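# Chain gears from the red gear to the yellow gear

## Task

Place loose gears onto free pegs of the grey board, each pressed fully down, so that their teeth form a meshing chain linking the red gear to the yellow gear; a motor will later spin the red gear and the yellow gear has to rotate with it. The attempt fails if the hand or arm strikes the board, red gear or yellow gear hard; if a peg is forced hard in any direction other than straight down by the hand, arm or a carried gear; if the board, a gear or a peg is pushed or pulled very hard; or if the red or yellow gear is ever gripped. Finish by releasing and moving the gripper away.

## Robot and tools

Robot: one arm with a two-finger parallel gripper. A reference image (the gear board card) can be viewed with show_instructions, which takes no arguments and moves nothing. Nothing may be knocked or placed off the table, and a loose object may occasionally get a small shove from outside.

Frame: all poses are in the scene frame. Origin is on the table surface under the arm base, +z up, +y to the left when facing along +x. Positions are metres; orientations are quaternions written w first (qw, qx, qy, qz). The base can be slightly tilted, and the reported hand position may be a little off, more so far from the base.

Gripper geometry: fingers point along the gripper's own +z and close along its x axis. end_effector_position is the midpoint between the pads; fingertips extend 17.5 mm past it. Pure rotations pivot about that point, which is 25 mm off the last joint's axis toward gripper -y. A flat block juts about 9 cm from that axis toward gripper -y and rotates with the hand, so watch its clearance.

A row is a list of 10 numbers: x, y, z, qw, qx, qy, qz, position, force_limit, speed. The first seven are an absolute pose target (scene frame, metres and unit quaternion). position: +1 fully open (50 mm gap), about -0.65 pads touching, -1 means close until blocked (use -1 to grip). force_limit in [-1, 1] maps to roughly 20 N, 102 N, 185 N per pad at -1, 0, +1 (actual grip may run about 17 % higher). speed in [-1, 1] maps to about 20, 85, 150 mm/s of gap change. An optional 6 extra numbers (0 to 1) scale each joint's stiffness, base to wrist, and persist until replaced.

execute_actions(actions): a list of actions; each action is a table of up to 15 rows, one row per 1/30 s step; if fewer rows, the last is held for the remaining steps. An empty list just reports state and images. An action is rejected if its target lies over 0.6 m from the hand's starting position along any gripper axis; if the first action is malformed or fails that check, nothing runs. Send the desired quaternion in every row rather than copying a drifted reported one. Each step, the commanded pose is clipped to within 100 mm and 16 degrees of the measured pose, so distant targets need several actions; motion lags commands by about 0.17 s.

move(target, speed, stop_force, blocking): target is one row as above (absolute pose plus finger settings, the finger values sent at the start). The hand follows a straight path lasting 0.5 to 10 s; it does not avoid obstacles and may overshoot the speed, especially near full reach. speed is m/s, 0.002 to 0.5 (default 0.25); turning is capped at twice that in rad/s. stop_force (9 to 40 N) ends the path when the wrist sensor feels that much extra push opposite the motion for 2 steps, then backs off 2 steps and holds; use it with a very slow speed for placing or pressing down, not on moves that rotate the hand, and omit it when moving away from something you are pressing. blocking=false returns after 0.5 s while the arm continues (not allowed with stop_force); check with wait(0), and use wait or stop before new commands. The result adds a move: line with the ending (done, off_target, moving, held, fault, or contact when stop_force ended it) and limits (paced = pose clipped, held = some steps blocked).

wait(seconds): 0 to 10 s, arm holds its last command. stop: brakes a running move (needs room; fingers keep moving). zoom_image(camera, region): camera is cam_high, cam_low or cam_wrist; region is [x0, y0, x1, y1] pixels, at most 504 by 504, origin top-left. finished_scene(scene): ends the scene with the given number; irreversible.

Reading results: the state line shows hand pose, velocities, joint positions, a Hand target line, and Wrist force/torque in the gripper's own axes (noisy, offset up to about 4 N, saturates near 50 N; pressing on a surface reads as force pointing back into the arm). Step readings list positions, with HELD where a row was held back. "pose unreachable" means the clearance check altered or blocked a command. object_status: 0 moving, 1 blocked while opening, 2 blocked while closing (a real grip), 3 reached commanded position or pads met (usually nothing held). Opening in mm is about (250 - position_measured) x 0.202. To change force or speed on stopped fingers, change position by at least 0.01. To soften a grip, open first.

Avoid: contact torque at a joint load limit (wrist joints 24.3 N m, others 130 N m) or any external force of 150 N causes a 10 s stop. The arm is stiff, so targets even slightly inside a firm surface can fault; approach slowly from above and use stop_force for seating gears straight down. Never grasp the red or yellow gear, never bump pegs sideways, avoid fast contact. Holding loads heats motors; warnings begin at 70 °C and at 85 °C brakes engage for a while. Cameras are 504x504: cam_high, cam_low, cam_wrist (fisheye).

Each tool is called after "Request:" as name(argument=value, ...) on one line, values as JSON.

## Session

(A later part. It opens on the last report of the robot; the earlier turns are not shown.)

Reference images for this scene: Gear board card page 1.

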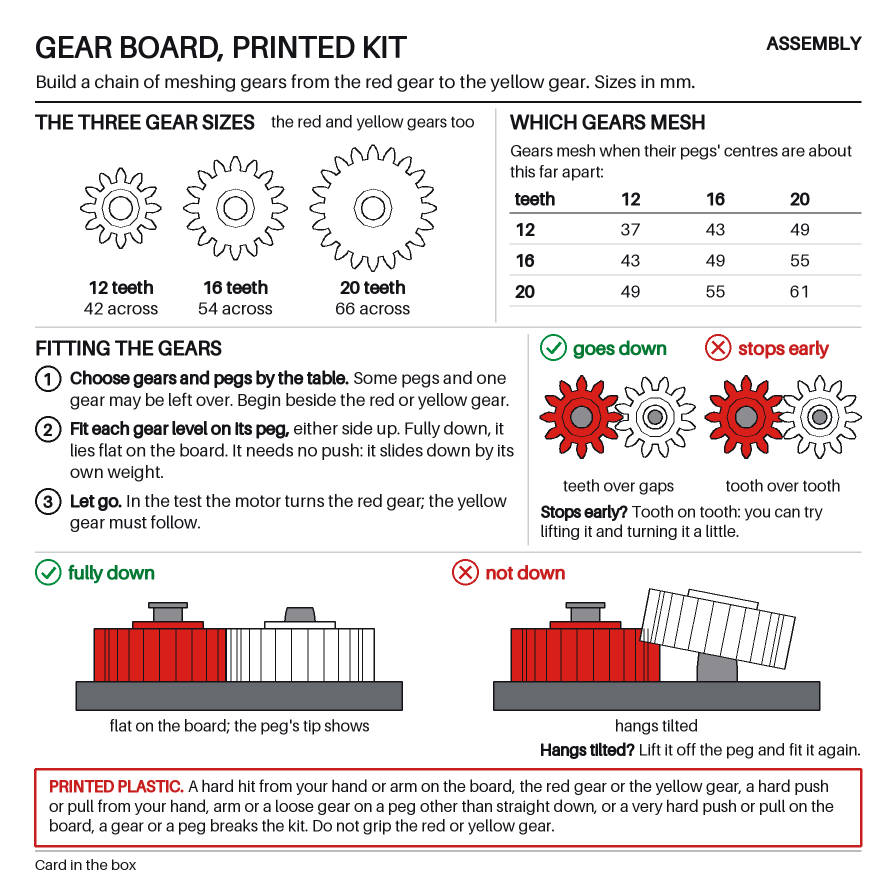

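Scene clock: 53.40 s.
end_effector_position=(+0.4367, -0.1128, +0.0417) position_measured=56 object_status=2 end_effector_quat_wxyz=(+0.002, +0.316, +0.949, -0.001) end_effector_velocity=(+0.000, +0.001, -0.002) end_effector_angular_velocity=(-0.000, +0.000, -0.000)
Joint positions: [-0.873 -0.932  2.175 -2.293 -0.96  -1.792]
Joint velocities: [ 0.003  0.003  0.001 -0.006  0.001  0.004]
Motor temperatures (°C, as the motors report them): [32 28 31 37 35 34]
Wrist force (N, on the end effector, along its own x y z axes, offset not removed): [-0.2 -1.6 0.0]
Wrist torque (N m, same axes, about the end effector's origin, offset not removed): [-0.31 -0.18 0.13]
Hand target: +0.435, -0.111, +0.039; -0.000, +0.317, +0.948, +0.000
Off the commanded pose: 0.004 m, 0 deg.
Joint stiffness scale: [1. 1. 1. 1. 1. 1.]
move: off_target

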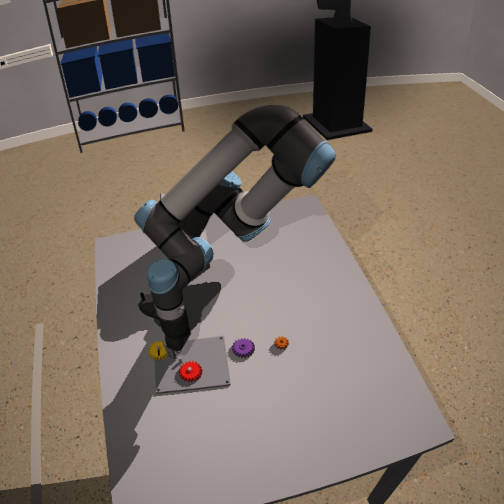

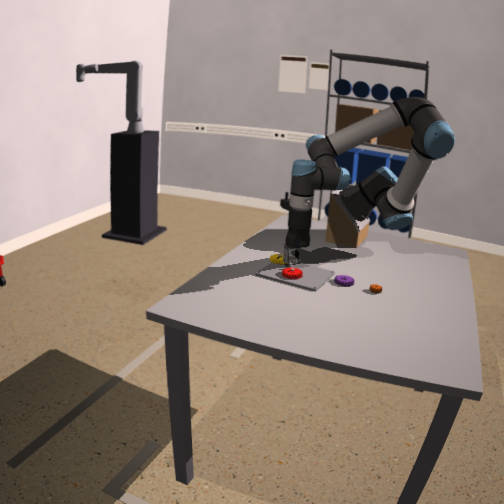

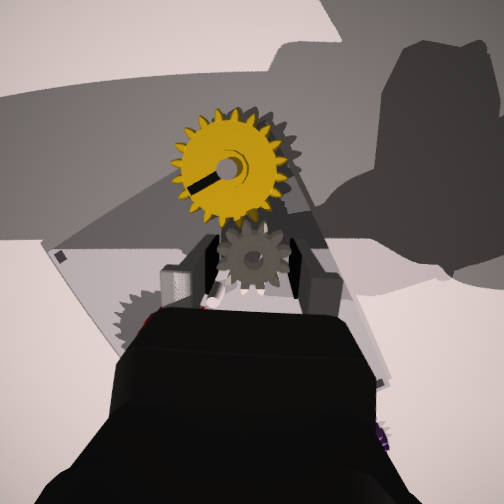

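Meshed. Lower a bit more, release, lift.

Request:
move(target=[0.4353,-0.1115,0.033,0,0.3173,0.9483,0,-1,-0.6,0], speed=0.012, stop_force=9)

Request:
execute_actions(actions=[[[0.436,-0.112,0.0355,0,0.3173,0.9483,0,0.85,-0.6,-0.5]]])

Request:
move(target=[0.438,-0.113,0.075,0,0.3173,0.9483,0,0.85,-0.6,-0.5], speed=0.07)

Request:
zoom_image(camera="cam_wrist", region=[170, 150, 330, 310])

Scene clock: 58.67 s.
end_effector_position=(+0.4370, -0.1131, +0.0357) position_measured=56 object_status=2 end_effector_quat_wxyz=(+0.002, +0.317, +0.949, -0.001) end_effector_velocity=(+0.001, -0.000, -0.001) end_effector_angular_velocity=(-0.002, -0.001, +0.001)
Joint positions: [-0.865 -0.92   2.177 -2.312 -0.956 -1.783]
Joint velocities: [ 0.002  0.003  0.    -0.007  0.001  0.003]
Motor temperatures (°C, as the motors report them): [32 28 31 37 35 34]
Wrist force (N, on the end effector, along its own x y z axes, offset not removed): [0.3 -1.7 -0.4]
Wrist torque (N m, same axes, about the end effector's origin, offset not removed): [-0.32 -0.20 0.14]
Hand target: +0.435, -0.111, +0.033; -0.000, +0.317, +0.948, +0.000
Off the commanded pose: 0.004 m, 0 deg.
Joint stiffness scale: [1. 1. 1. 1. 1. 1.]
move: off_target

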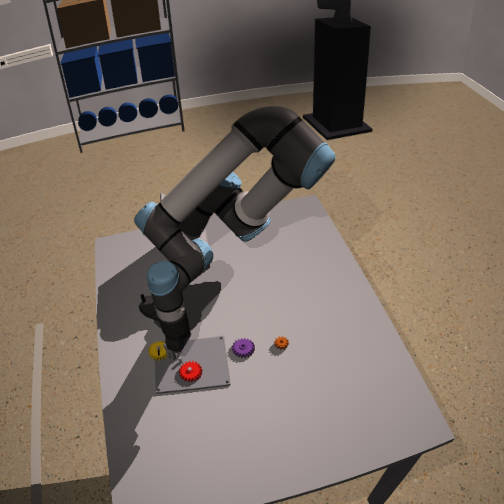

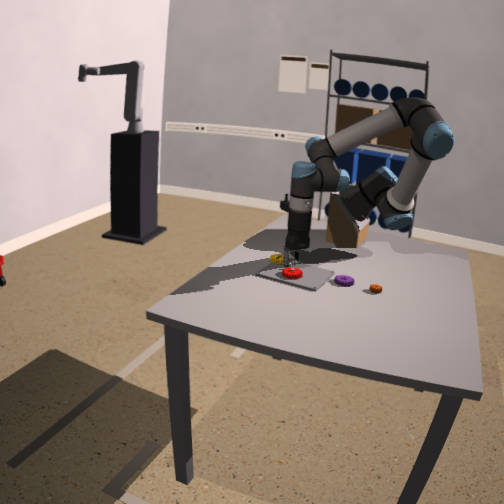

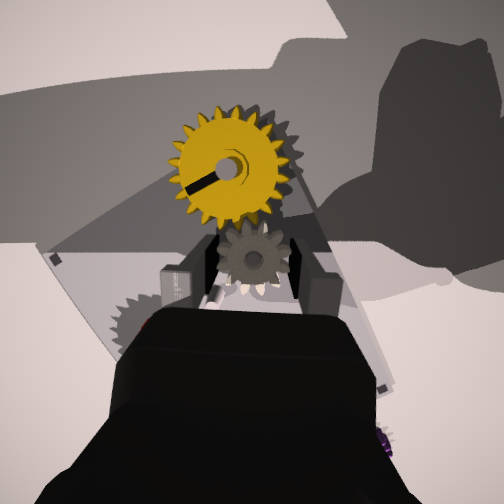

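Scene clock: 59.17 s.
end_effector_position=(+0.4357, -0.1123, +0.0351) position_measured=25 object_status=3 end_effector_quat_wxyz=(-0.000, +0.318, +0.948, +0.000) end_effector_velocity=(-0.001, -0.000, -0.001) end_effector_angular_velocity=(+0.001, +0.003, -0.001)
Joint positions: [-0.865 -0.92   2.177 -2.305 -0.956 -1.784]
Joint velocities: [ 0.001  0.002 -0.     0.002 -0.002 -0.001]
Motor temperatures (°C, as the motors report them): [32 28 31 37 35 34]
Wrist force (N, on the end effector, along its own x y z axes, offset not removed): [1.8 -1.4 0.1]
Wrist torque (N m, same axes, about the end effector's origin, offset not removed): [-0.31 -0.45 0.12]
Hand target: +0.436, -0.112, +0.035; +0.000, +0.317, +0.948, -0.000
Off the commanded pose: 0.001 m, 0 deg.
Joint stiffness scale: [1. 1. 1. 1. 1. 1.]
Step readings (end_effector_position):
0: (+0.4370, -0.1131, +0.0357)
1: (+0.4370, -0.1131, +0.0357)
2: (+0.4369, -0.1131, +0.0357)
4: (+0.4366, -0.1129, +0.0355)
8: (+0.4360, -0.1125, +0.0353)
15: end_effector_position above

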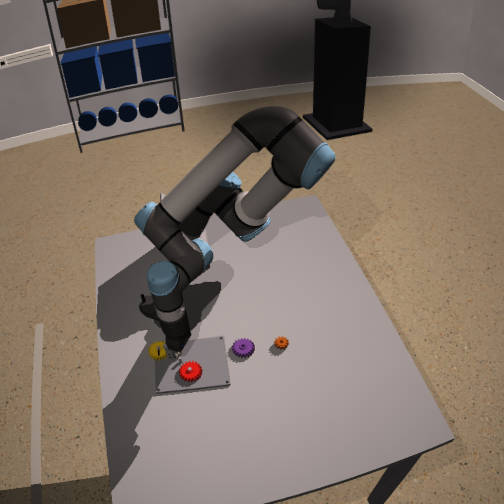

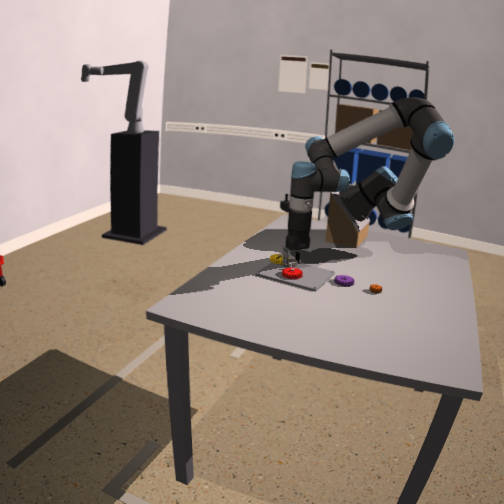

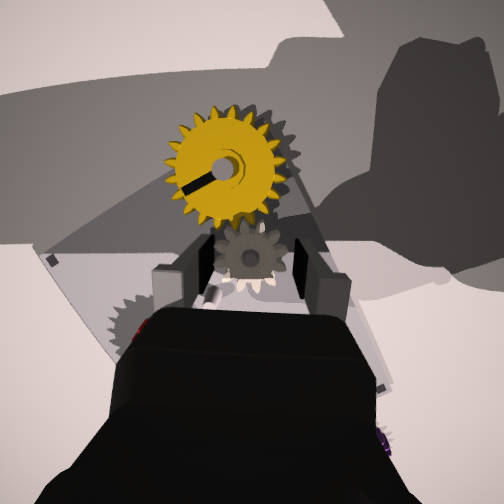

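Scene clock: 60.17 s.
end_effector_position=(+0.4367, -0.1117, +0.0724) position_measured=25 object_status=3 end_effector_quat_wxyz=(-0.002, +0.318, +0.948, +0.001) end_effector_velocity=(-0.003, +0.002, -0.001) end_effector_angular_velocity=(+0.008, +0.009, -0.003)
Joint positions: [-0.908 -0.984  2.146 -2.181 -0.979 -1.831]
Joint velocities: [-0.     0.    -0.     0.016 -0.002 -0.006]
Motor temperatures (°C, as the motors report them): [32 28 31 37 35 34]
Wrist force (N, on the end effector, along its own x y z axes, offset not removed): [-0.7 -1.5 0.3]
Wrist torque (N m, same axes, about the end effector's origin, offset not removed): [-0.32 -0.03 0.17]
Hand target: +0.438, -0.113, +0.075; +0.000, +0.317, +0.948, -0.000
Off the commanded pose: 0.003 m, 0 deg.
Joint stiffness scale: [1. 1. 1. 1. 1. 1.]
move: done

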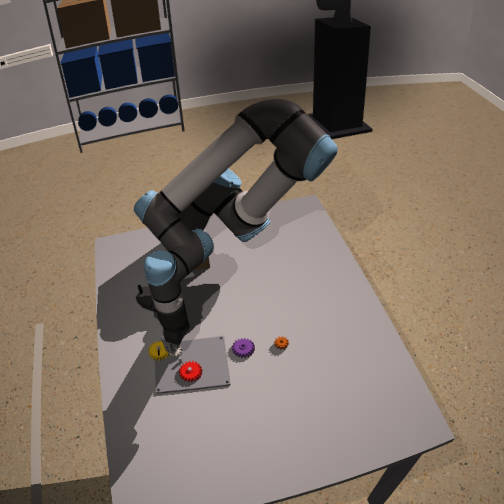

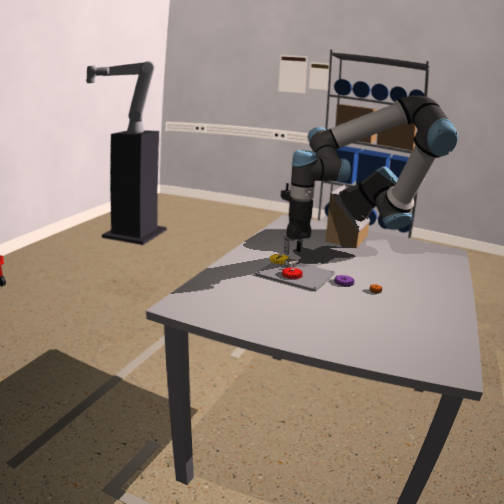

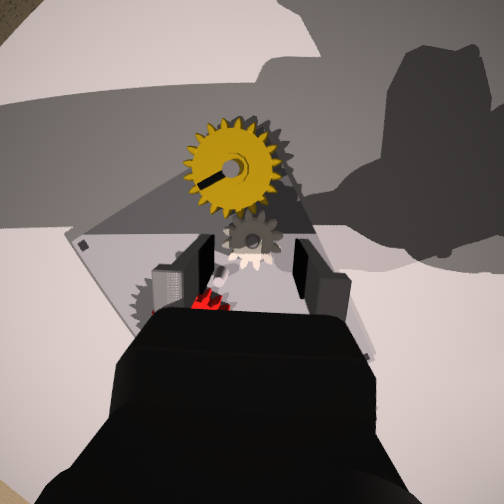

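Region (170, 150, 330, 310) of cam_wrist's 504x504 image, scaled by 3.150, with more detail than that image has.

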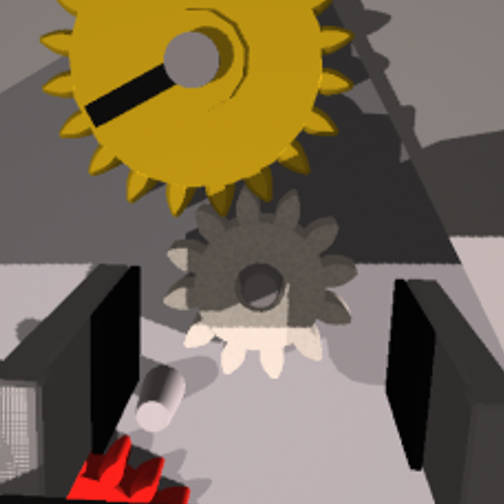

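Request:
move(target=[0.485,0.194,0.07,0,0.5,0.866,0,1,-0.6,0], speed=0.25)

Request:
zoom_image(camera="cam_wrist", region=[150, 160, 350, 330])

Scene clock: 66.63 s.
end_effector_position=(+0.4837, +0.1928, +0.0697) position_measured=3 object_status=3 end_effector_quat_wxyz=(-0.001, +0.501, +0.865, +0.001) end_effector_velocity=(-0.000, +0.002, -0.001) end_effector_angular_velocity=(-0.003, +0.001, -0.012)
Joint positions: [-0.467 -1.408  2.088 -2.036 -0.808 -0.901]
Joint velocities: [ 0.004 -0.001 -0.001 -0.003 -0.002  0.018]
Motor temperatures (°C, as the motors report them): [32 28 31 37 35 34]
Wrist force (N, on the end effector, along its own x y z axes, offset not removed): [-0.8 -1.9 -1.2]
Wrist torque (N m, same axes, about the end effector's origin, offset not removed): [-0.46 0.12 0.15]
Hand target: +0.485, +0.194, +0.070; -0.000, +0.500, +0.866, +0.000
Off the commanded pose: 0.002 m, 0 deg.
Joint stiffness scale: [1. 1. 1. 1. 1. 1.]
move: done

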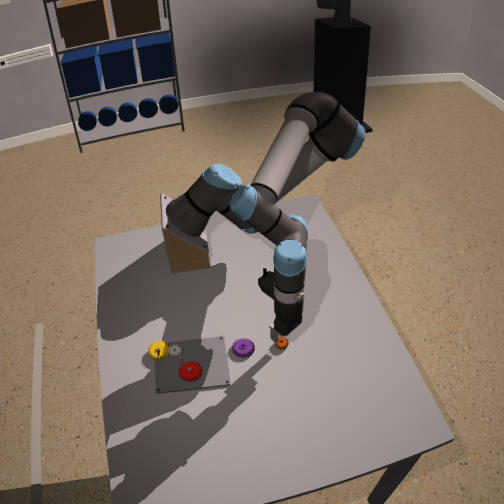

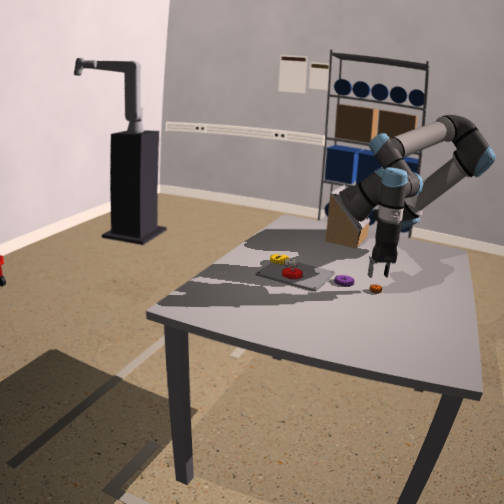

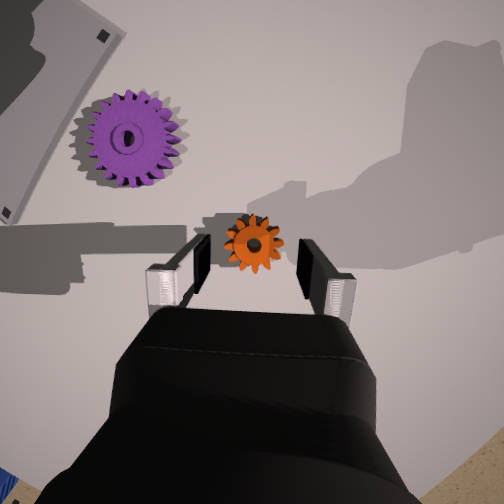

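Region (150, 160, 350, 330) of cam_wrist's 504x504 image, scaled by 2.520, with more detail than that image has; it fills the top 428 rows of this view, and the rest is white.

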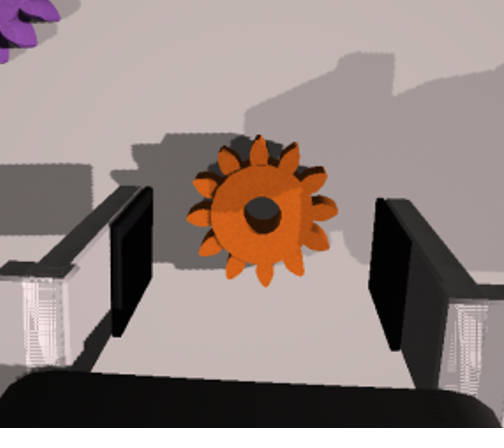

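Request:
move(target=[0.4842,0.1937,0.040,0,0.5736,0.8192,0,1,-0.6,0], speed=0.1)

Request:
zoom_image(camera="cam_wrist", region=[150, 160, 350, 330])

Scene clock: 74.10 s.
end_effector_position=(+0.4861, +0.1934, +0.0424) position_measured=3 object_status=3 end_effector_quat_wxyz=(+0.002, +0.572, +0.820, +0.000) end_effector_velocity=(+0.003, +0.001, +0.001) end_effector_angular_velocity=(-0.006, -0.010, -0.011)
Joint positions: [-0.428 -1.356  2.106 -2.151 -0.803 -0.674]
Joint velocities: [ 0.002 -0.001  0.    -0.016 -0.002  0.024]
Motor temperatures (°C, as the motors report them): [32 28 31 37 35 34]
Wrist force (N, on the end effector, along its own x y z axes, offset not removed): [-0.3 -1.6 -1.2]
Wrist torque (N m, same axes, about the end effector's origin, offset not removed): [-0.33 0.00 0.13]
Hand target: +0.484, +0.194, +0.040; -0.000, +0.574, +0.819, +0.000
Off the commanded pose: 0.003 m, 0 deg.
Joint stiffness scale: [1. 1. 1. 1. 1. 1.]
move: done

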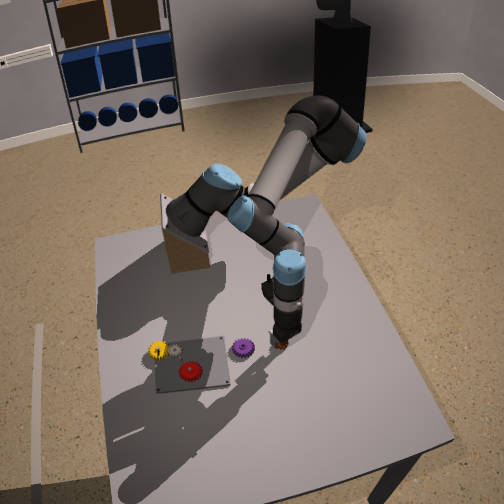

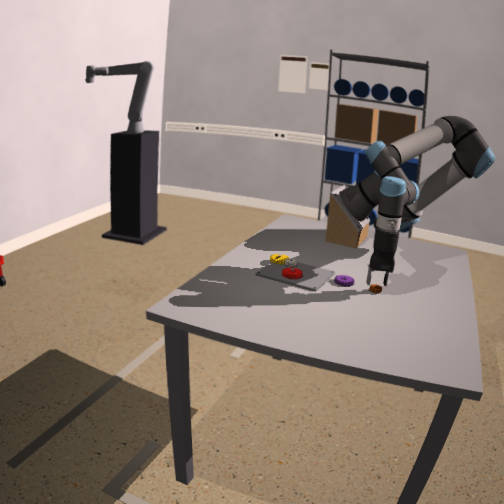

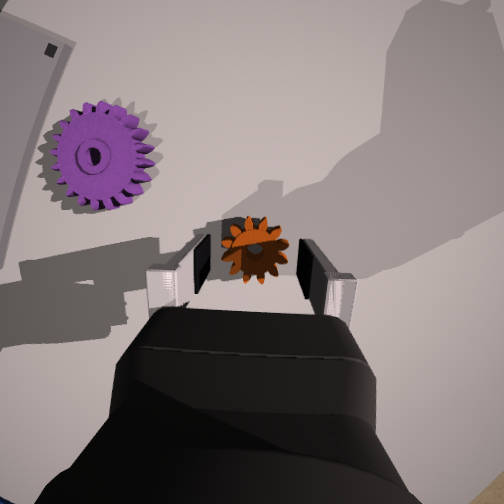

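Region (150, 160, 350, 330) of cam_wrist's 504x504 image, scaled by 2.520, with more detail than that image has; it fills the top 428 rows of this view, and the rest is white.

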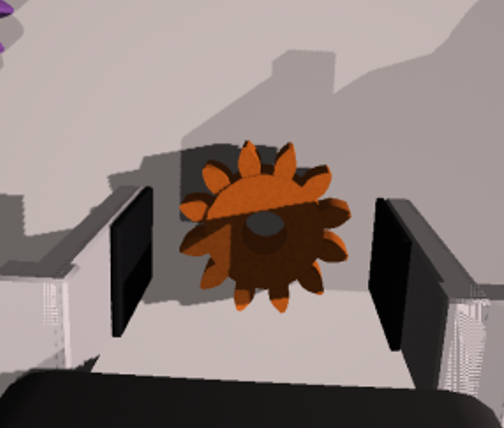

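Request:
move(target=[0.484,0.1937,0.0215,0,0.5736,0.8192,0,1,-0.6,0], speed=0.04)

Request:
execute_actions(actions=[[[0.4848,0.1937,0.023,0,0.5736,0.8192,0,-1,-0.6,0]]])

Request:
move(target=[0.49,0.175,0.075,0,0.5736,0.8192,0,-1,-0.6,0], speed=0.12)

Request:
move(target=[0.535,-0.078,0.075,0,0.5519,0.8339,0,-1,-0.6,0], speed=0.25)

Request:
zoom_image(camera="cam_wrist", region=[160, 70, 350, 290])

Scene clock: 82.30 s.
end_effector_position=(+0.4860, +0.1934, +0.0239) position_measured=3 object_status=3 end_effector_quat_wxyz=(+0.002, +0.573, +0.820, +0.000) end_effector_velocity=(+0.003, +0.001, +0.001) end_effector_angular_velocity=(-0.002, -0.010, +0.004)
Joint positions: [-0.401 -1.325  2.119 -2.222 -0.799 -0.635]
Joint velocities: [ 0.001 -0.001 -0.001 -0.013  0.001  0.007]
Motor temperatures (°C, as the motors report them): [32 28 31 37 35 34]
Wrist force (N, on the end effector, along its own x y z axes, offset not removed): [-0.1 -0.9 -0.1]
Wrist torque (N m, same axes, about the end effector's origin, offset not removed): [-0.23 -0.11 0.10]
Hand target: +0.484, +0.194, +0.022; -0.000, +0.574, +0.819, +0.000
Off the commanded pose: 0.003 m, 0 deg.
Joint stiffness scale: [1. 1. 1. 1. 1. 1.]
move: done

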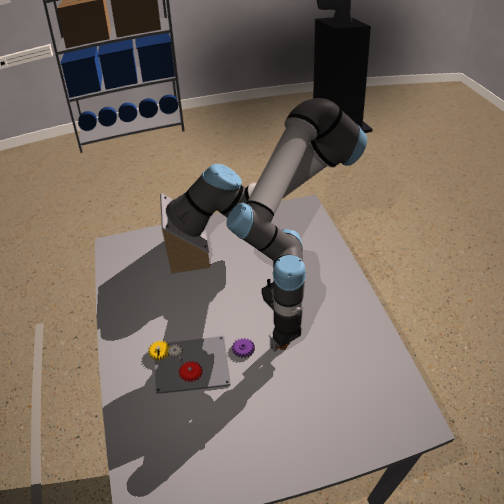

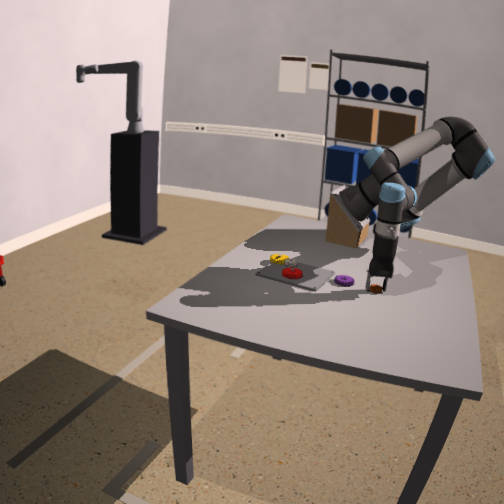

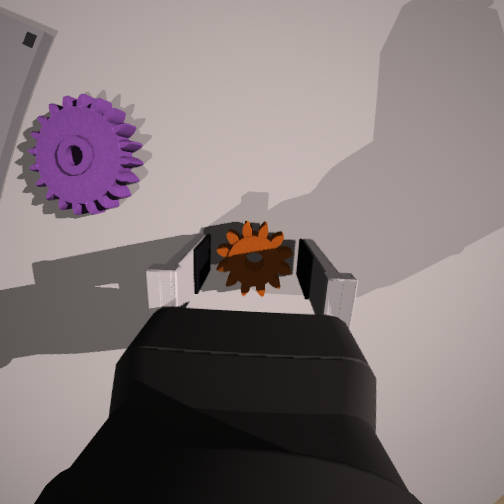

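Scene clock: 82.80 s.
end_effector_position=(+0.4856, +0.1934, +0.0238) position_measured=56 object_status=2 end_effector_quat_wxyz=(+0.001, +0.573, +0.819, +0.000) end_effector_velocity=(-0.000, +0.001, +0.000) end_effector_angular_velocity=(+0.002, -0.001, +0.000)
Joint positions: [-0.401 -1.325  2.119 -2.22  -0.799 -0.635]
Joint velocities: [-0.    -0.001  0.001  0.     0.002 -0.   ]
Motor temperatures (°C, as the motors report them): [32 28 31 37 35 34]
Wrist force (N, on the end effector, along its own x y z axes, offset not removed): [-0.7 0.3 -3.7]
Wrist torque (N m, same axes, about the end effector's origin, offset not removed): [-0.28 -0.17 0.08]
Hand target: +0.485, +0.194, +0.023; +0.000, +0.574, +0.819, +0.000
Off the commanded pose: 0.001 m, 0 deg.
Joint stiffness scale: [1. 1. 1. 1. 1. 1.]
Step readings (end_effector_position):
0: (+0.4860, +0.1934, +0.0239)
1: (+0.4860, +0.1934, +0.0239)
2: (+0.4860, +0.1934, +0.0239)
4: (+0.4859, +0.1934, +0.0239)
8: (+0.4857, +0.1934, +0.0238)
15: end_effector_position above

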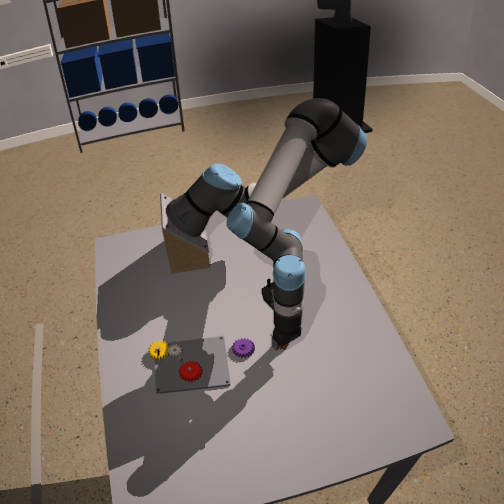

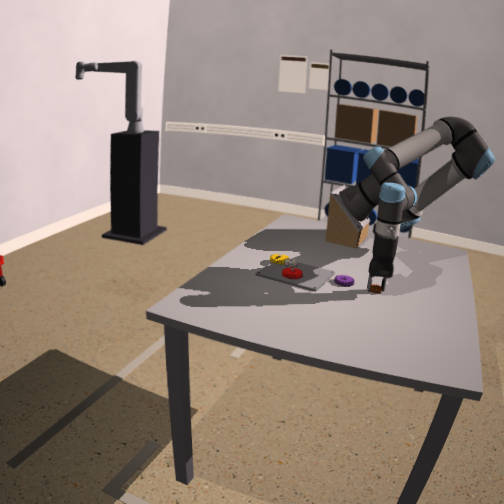

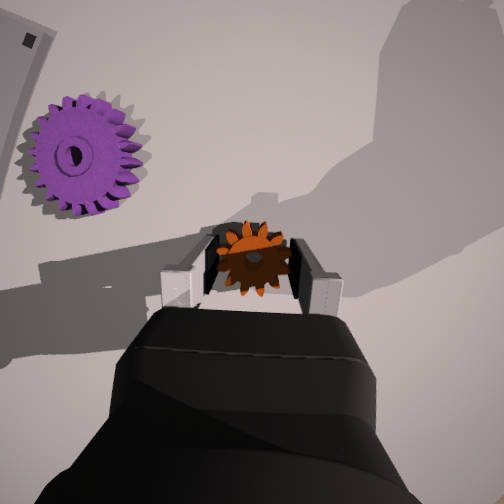

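Scene clock: 83.80 s.
end_effector_position=(+0.4883, +0.1754, +0.0725) position_measured=56 object_status=2 end_effector_quat_wxyz=(-0.002, +0.574, +0.819, -0.000) end_effector_velocity=(-0.002, +0.000, +0.001) end_effector_angular_velocity=(+0.002, +0.009, +0.002)
Joint positions: [-0.496 -1.374  2.076 -2.03  -0.817 -0.767]
Joint velocities: [-0.001 -0.001 -0.003  0.017 -0.002 -0.011]
Motor temperatures (°C, as the motors report them): [32 28 31 37 35 34]
Wrist force (N, on the end effector, along its own x y z axes, offset not removed): [0.4 -0.8 -1.0]
Wrist torque (N m, same axes, about the end effector's origin, offset not removed): [-0.21 -0.17 0.18]
Hand target: +0.490, +0.175, +0.075; +0.000, +0.574, +0.819, -0.000
Off the commanded pose: 0.003 m, 0 deg.
Joint stiffness scale: [1. 1. 1. 1. 1. 1.]
move: done

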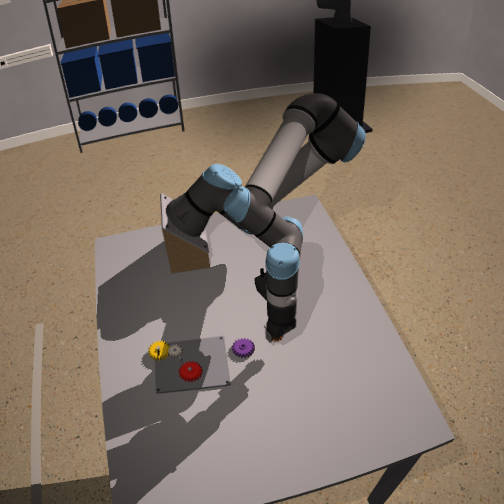

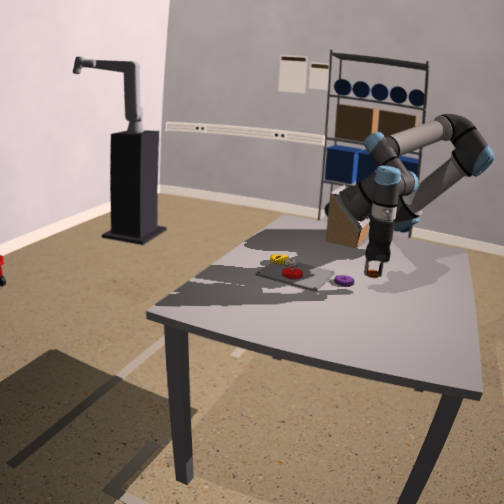

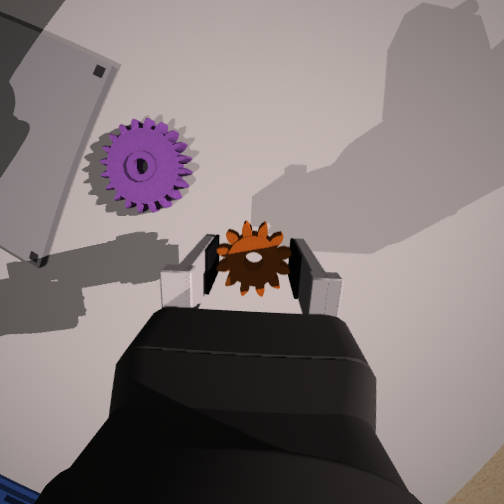

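Scene clock: 85.50 s.
end_effector_position=(+0.5342, -0.0767, +0.0745) position_measured=56 object_status=2 end_effector_quat_wxyz=(-0.000, +0.552, +0.834, +0.000) end_effector_velocity=(-0.000, -0.001, -0.001) end_effector_angular_velocity=(+0.002, +0.002, -0.000)
Joint positions: [-0.764 -0.912  1.89  -2.093 -0.909 -1.15 ]
Joint velocities: [-0.     0.004 -0.001  0.001  0.    -0.002]
Motor temperatures (°C, as the motors report them): [32 28 31 37 35 34]
Wrist force (N, on the end effector, along its own x y z axes, offset not removed): [-0.9 -2.5 1.2]
Wrist torque (N m, same axes, about the end effector's origin, offset not removed): [-0.51 0.01 0.11]
Hand target: +0.535, -0.078, +0.075; +0.000, +0.552, +0.834, -0.000
Off the commanded pose: 0.002 m, 0 deg.
Joint stiffness scale: [1. 1. 1. 1. 1. 1.]
move: done

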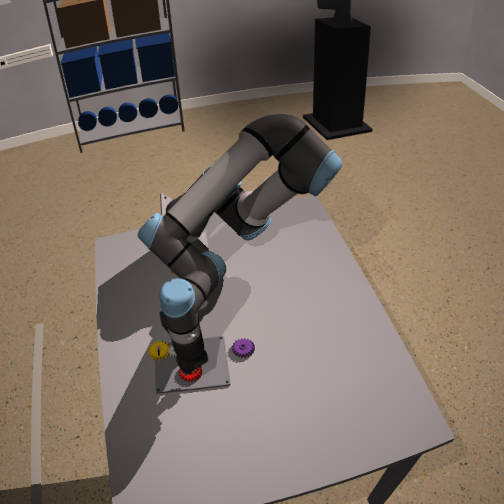

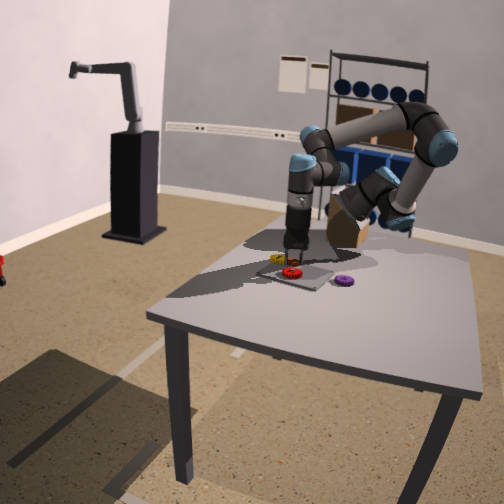

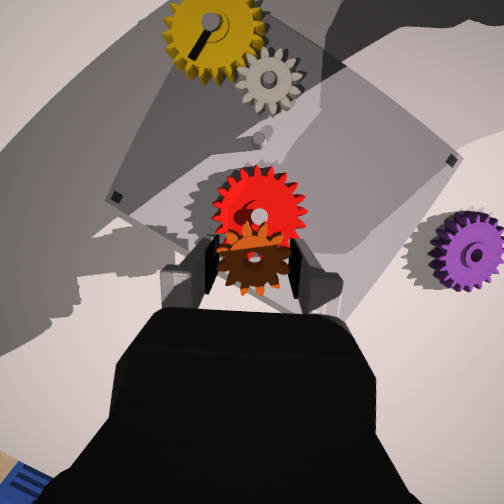

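Region (160, 70, 350, 290) of cam_wrist's 504x504 image, scaled by 2.291, with more detail than that image has; it fills the left 435 columns of this view, and the rest is white.

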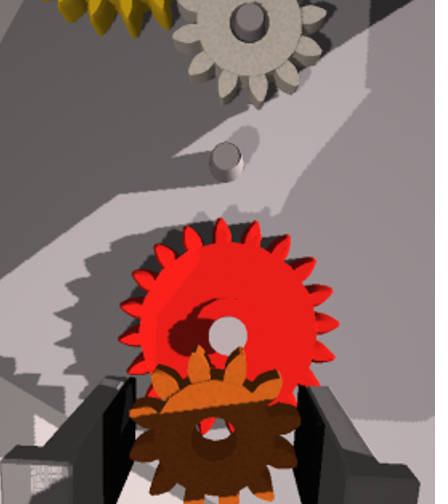

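Request:
move(target=[0.4705,-0.1015,0.056,0,0.5373,0.8434,0,-1,-0.6,0], speed=0.08)

Request:
move(target=[0.4705,-0.1017,0.049,0,0.5373,0.8434,0,-1,-0.6,0], speed=0.015, stop_force=9)

Request:
zoom_image(camera="cam_wrist", region=[190, 185, 315, 310])

Scene clock: 92.83 s.
end_effector_position=(+0.4720, -0.1009, +0.0556) position_measured=56 object_status=2 end_effector_quat_wxyz=(-0.000, +0.537, +0.844, -0.000) end_effector_velocity=(+0.001, -0.001, +0.001) end_effector_angular_velocity=(-0.003, -0.006, +0.010)
Joint positions: [-0.833 -0.917  2.052 -2.204 -0.941 -1.263]
Joint velocities: [-0.002 -0.     0.003 -0.009  0.001 -0.007]
Motor temperatures (°C, as the motors report them): [32 28 31 37 35 34]
Wrist force (N, on the end effector, along its own x y z axes, offset not removed): [0.1 -1.6 -0.1]
Wrist torque (N m, same axes, about the end effector's origin, offset not removed): [-0.31 -0.18 0.15]
Hand target: +0.471, -0.102, +0.056; +0.000, +0.537, +0.843, -0.000
Off the commanded pose: 0.002 m, 0 deg.
Joint stiffness scale: [1. 1. 1. 1. 1. 1.]
move: done

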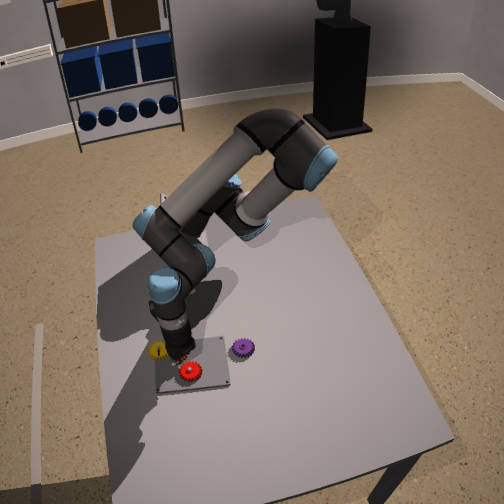

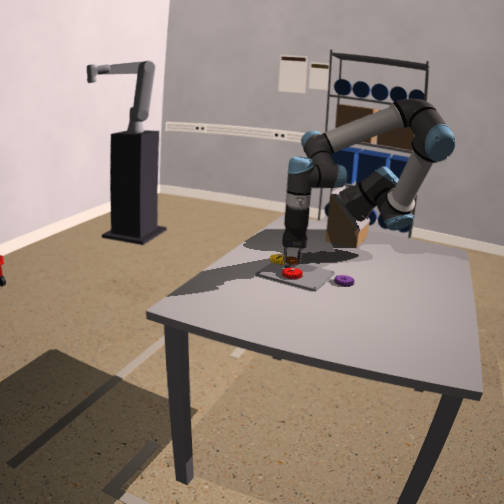

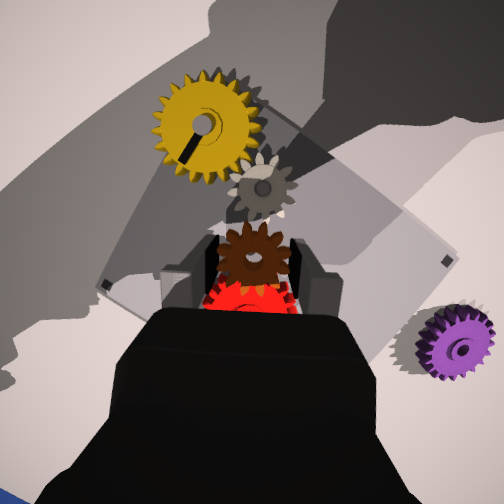

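Scene clock: 93.60 s.
end_effector_position=(+0.4720, -0.1030, +0.0516) position_measured=56 object_status=2 end_effector_quat_wxyz=(+0.002, +0.537, +0.844, -0.000) end_effector_velocity=(+0.001, -0.001, -0.000) end_effector_angular_velocity=(-0.003, -0.005, +0.001)
Joint positions: [-0.831 -0.908  2.057 -2.224 -0.939 -1.258]
Joint velocities: [-0.001  0.001  0.001 -0.009  0.001  0.003]
Motor temperatures (°C, as the motors report them): [32 28 31 37 35 34]
Wrist force (N, on the end effector, along its own x y z axes, offset not removed): [1.4 -1.4 0.2]
Wrist torque (N m, same axes, about the end effector's origin, offset not removed): [-0.38 -0.34 0.17]
Hand target: +0.470, -0.102, +0.049; -0.000, +0.537, +0.843, +0.000
Off the commanded pose: 0.003 m, 0 deg.
Joint stiffness scale: [1. 1. 1. 1. 1. 1.]
move: done

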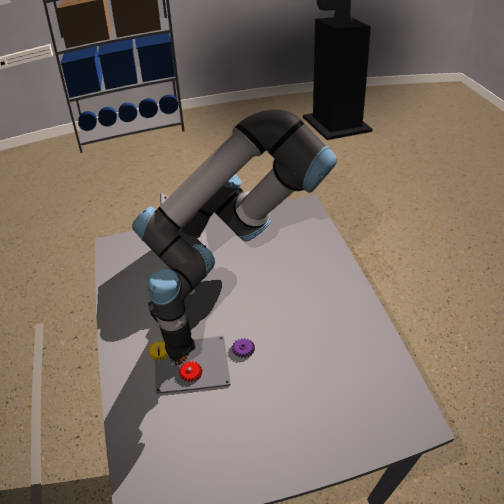

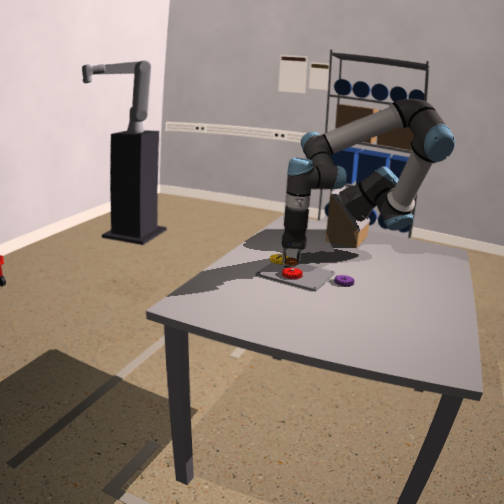

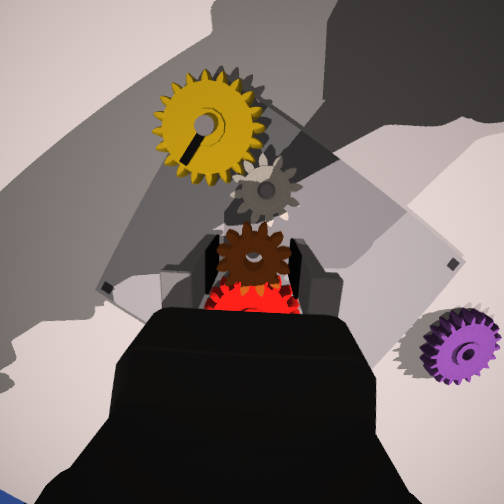

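Region (190, 185, 315, 310) of cam_wrist's 504x504 image, scaled by 4.032, with more detail than that image has.

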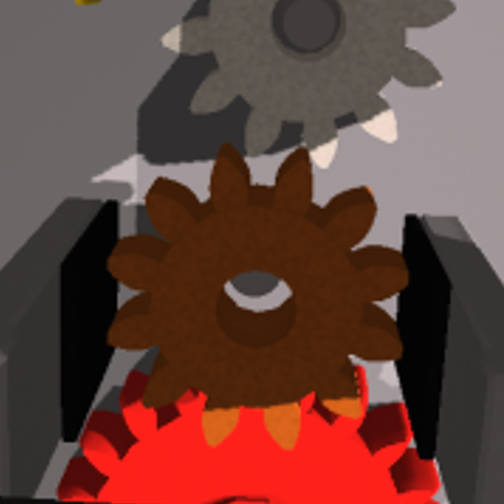

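Centred. Descend.

Request:
move(target=[0.4705,-0.1017,0.038,0,0.5373,0.8434,0,-1,-0.6,0], speed=0.008, stop_force=9)

Request:
zoom_image(camera="cam_wrist", region=[190, 185, 315, 310])

Scene clock: 98.23 s.
end_effector_position=(+0.4722, -0.1033, +0.0409) position_measured=56 object_status=2 end_effector_quat_wxyz=(+0.002, +0.537, +0.844, -0.000) end_effector_velocity=(-0.000, -0.000, -0.002) end_effector_angular_velocity=(-0.001, +0.000, -0.001)
Joint positions: [-0.818 -0.89   2.063 -2.258 -0.934 -1.244]
Joint velocities: [ 0.002  0.004  0.002 -0.007  0.     0.003]
Motor temperatures (°C, as the motors report them): [32 28 31 37 35 34]
Wrist force (N, on the end effector, along its own x y z axes, offset not removed): [-0.4 -1.2 0.6]
Wrist torque (N m, same axes, about the end effector's origin, offset not removed): [-0.19 -0.09 0.14]
Hand target: +0.471, -0.102, +0.038; -0.000, +0.537, +0.843, +0.000
Off the commanded pose: 0.004 m, 0 deg.
Joint stiffness scale: [1. 1. 1. 1. 1. 1.]
move: off_target

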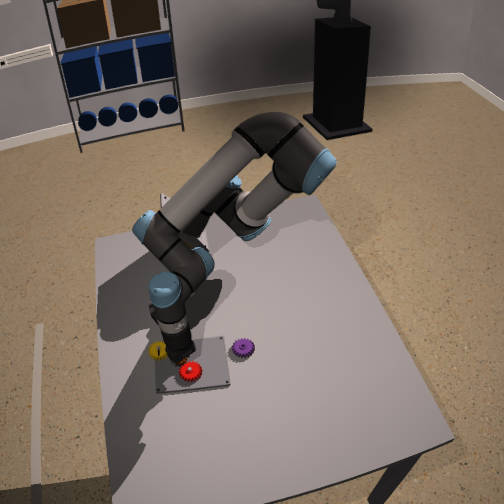

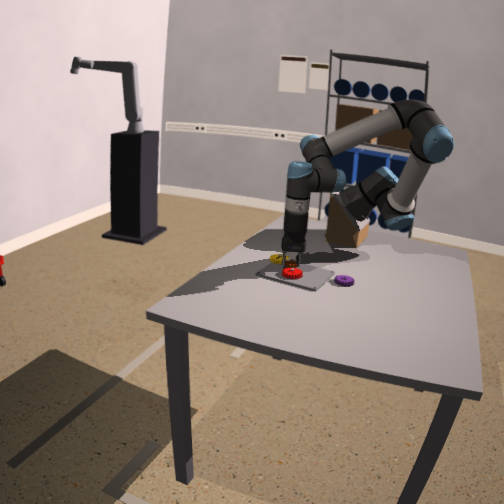

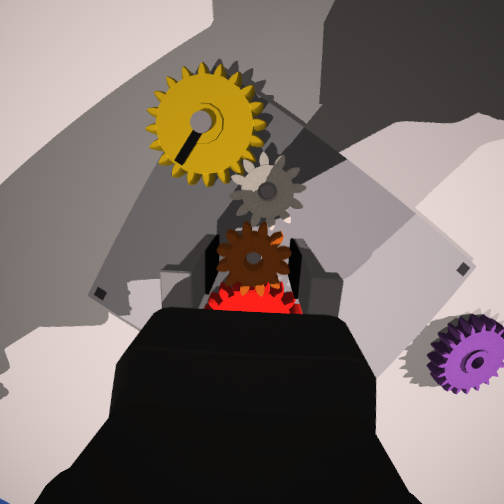

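Region (190, 185, 315, 310) of cam_wrist's 504x504 image, scaled by 4.032, with more detail than that image has.

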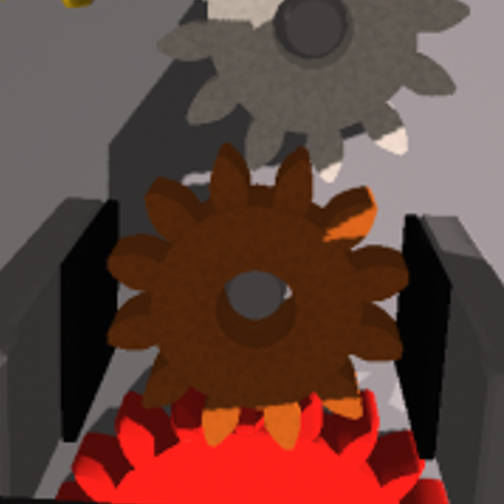

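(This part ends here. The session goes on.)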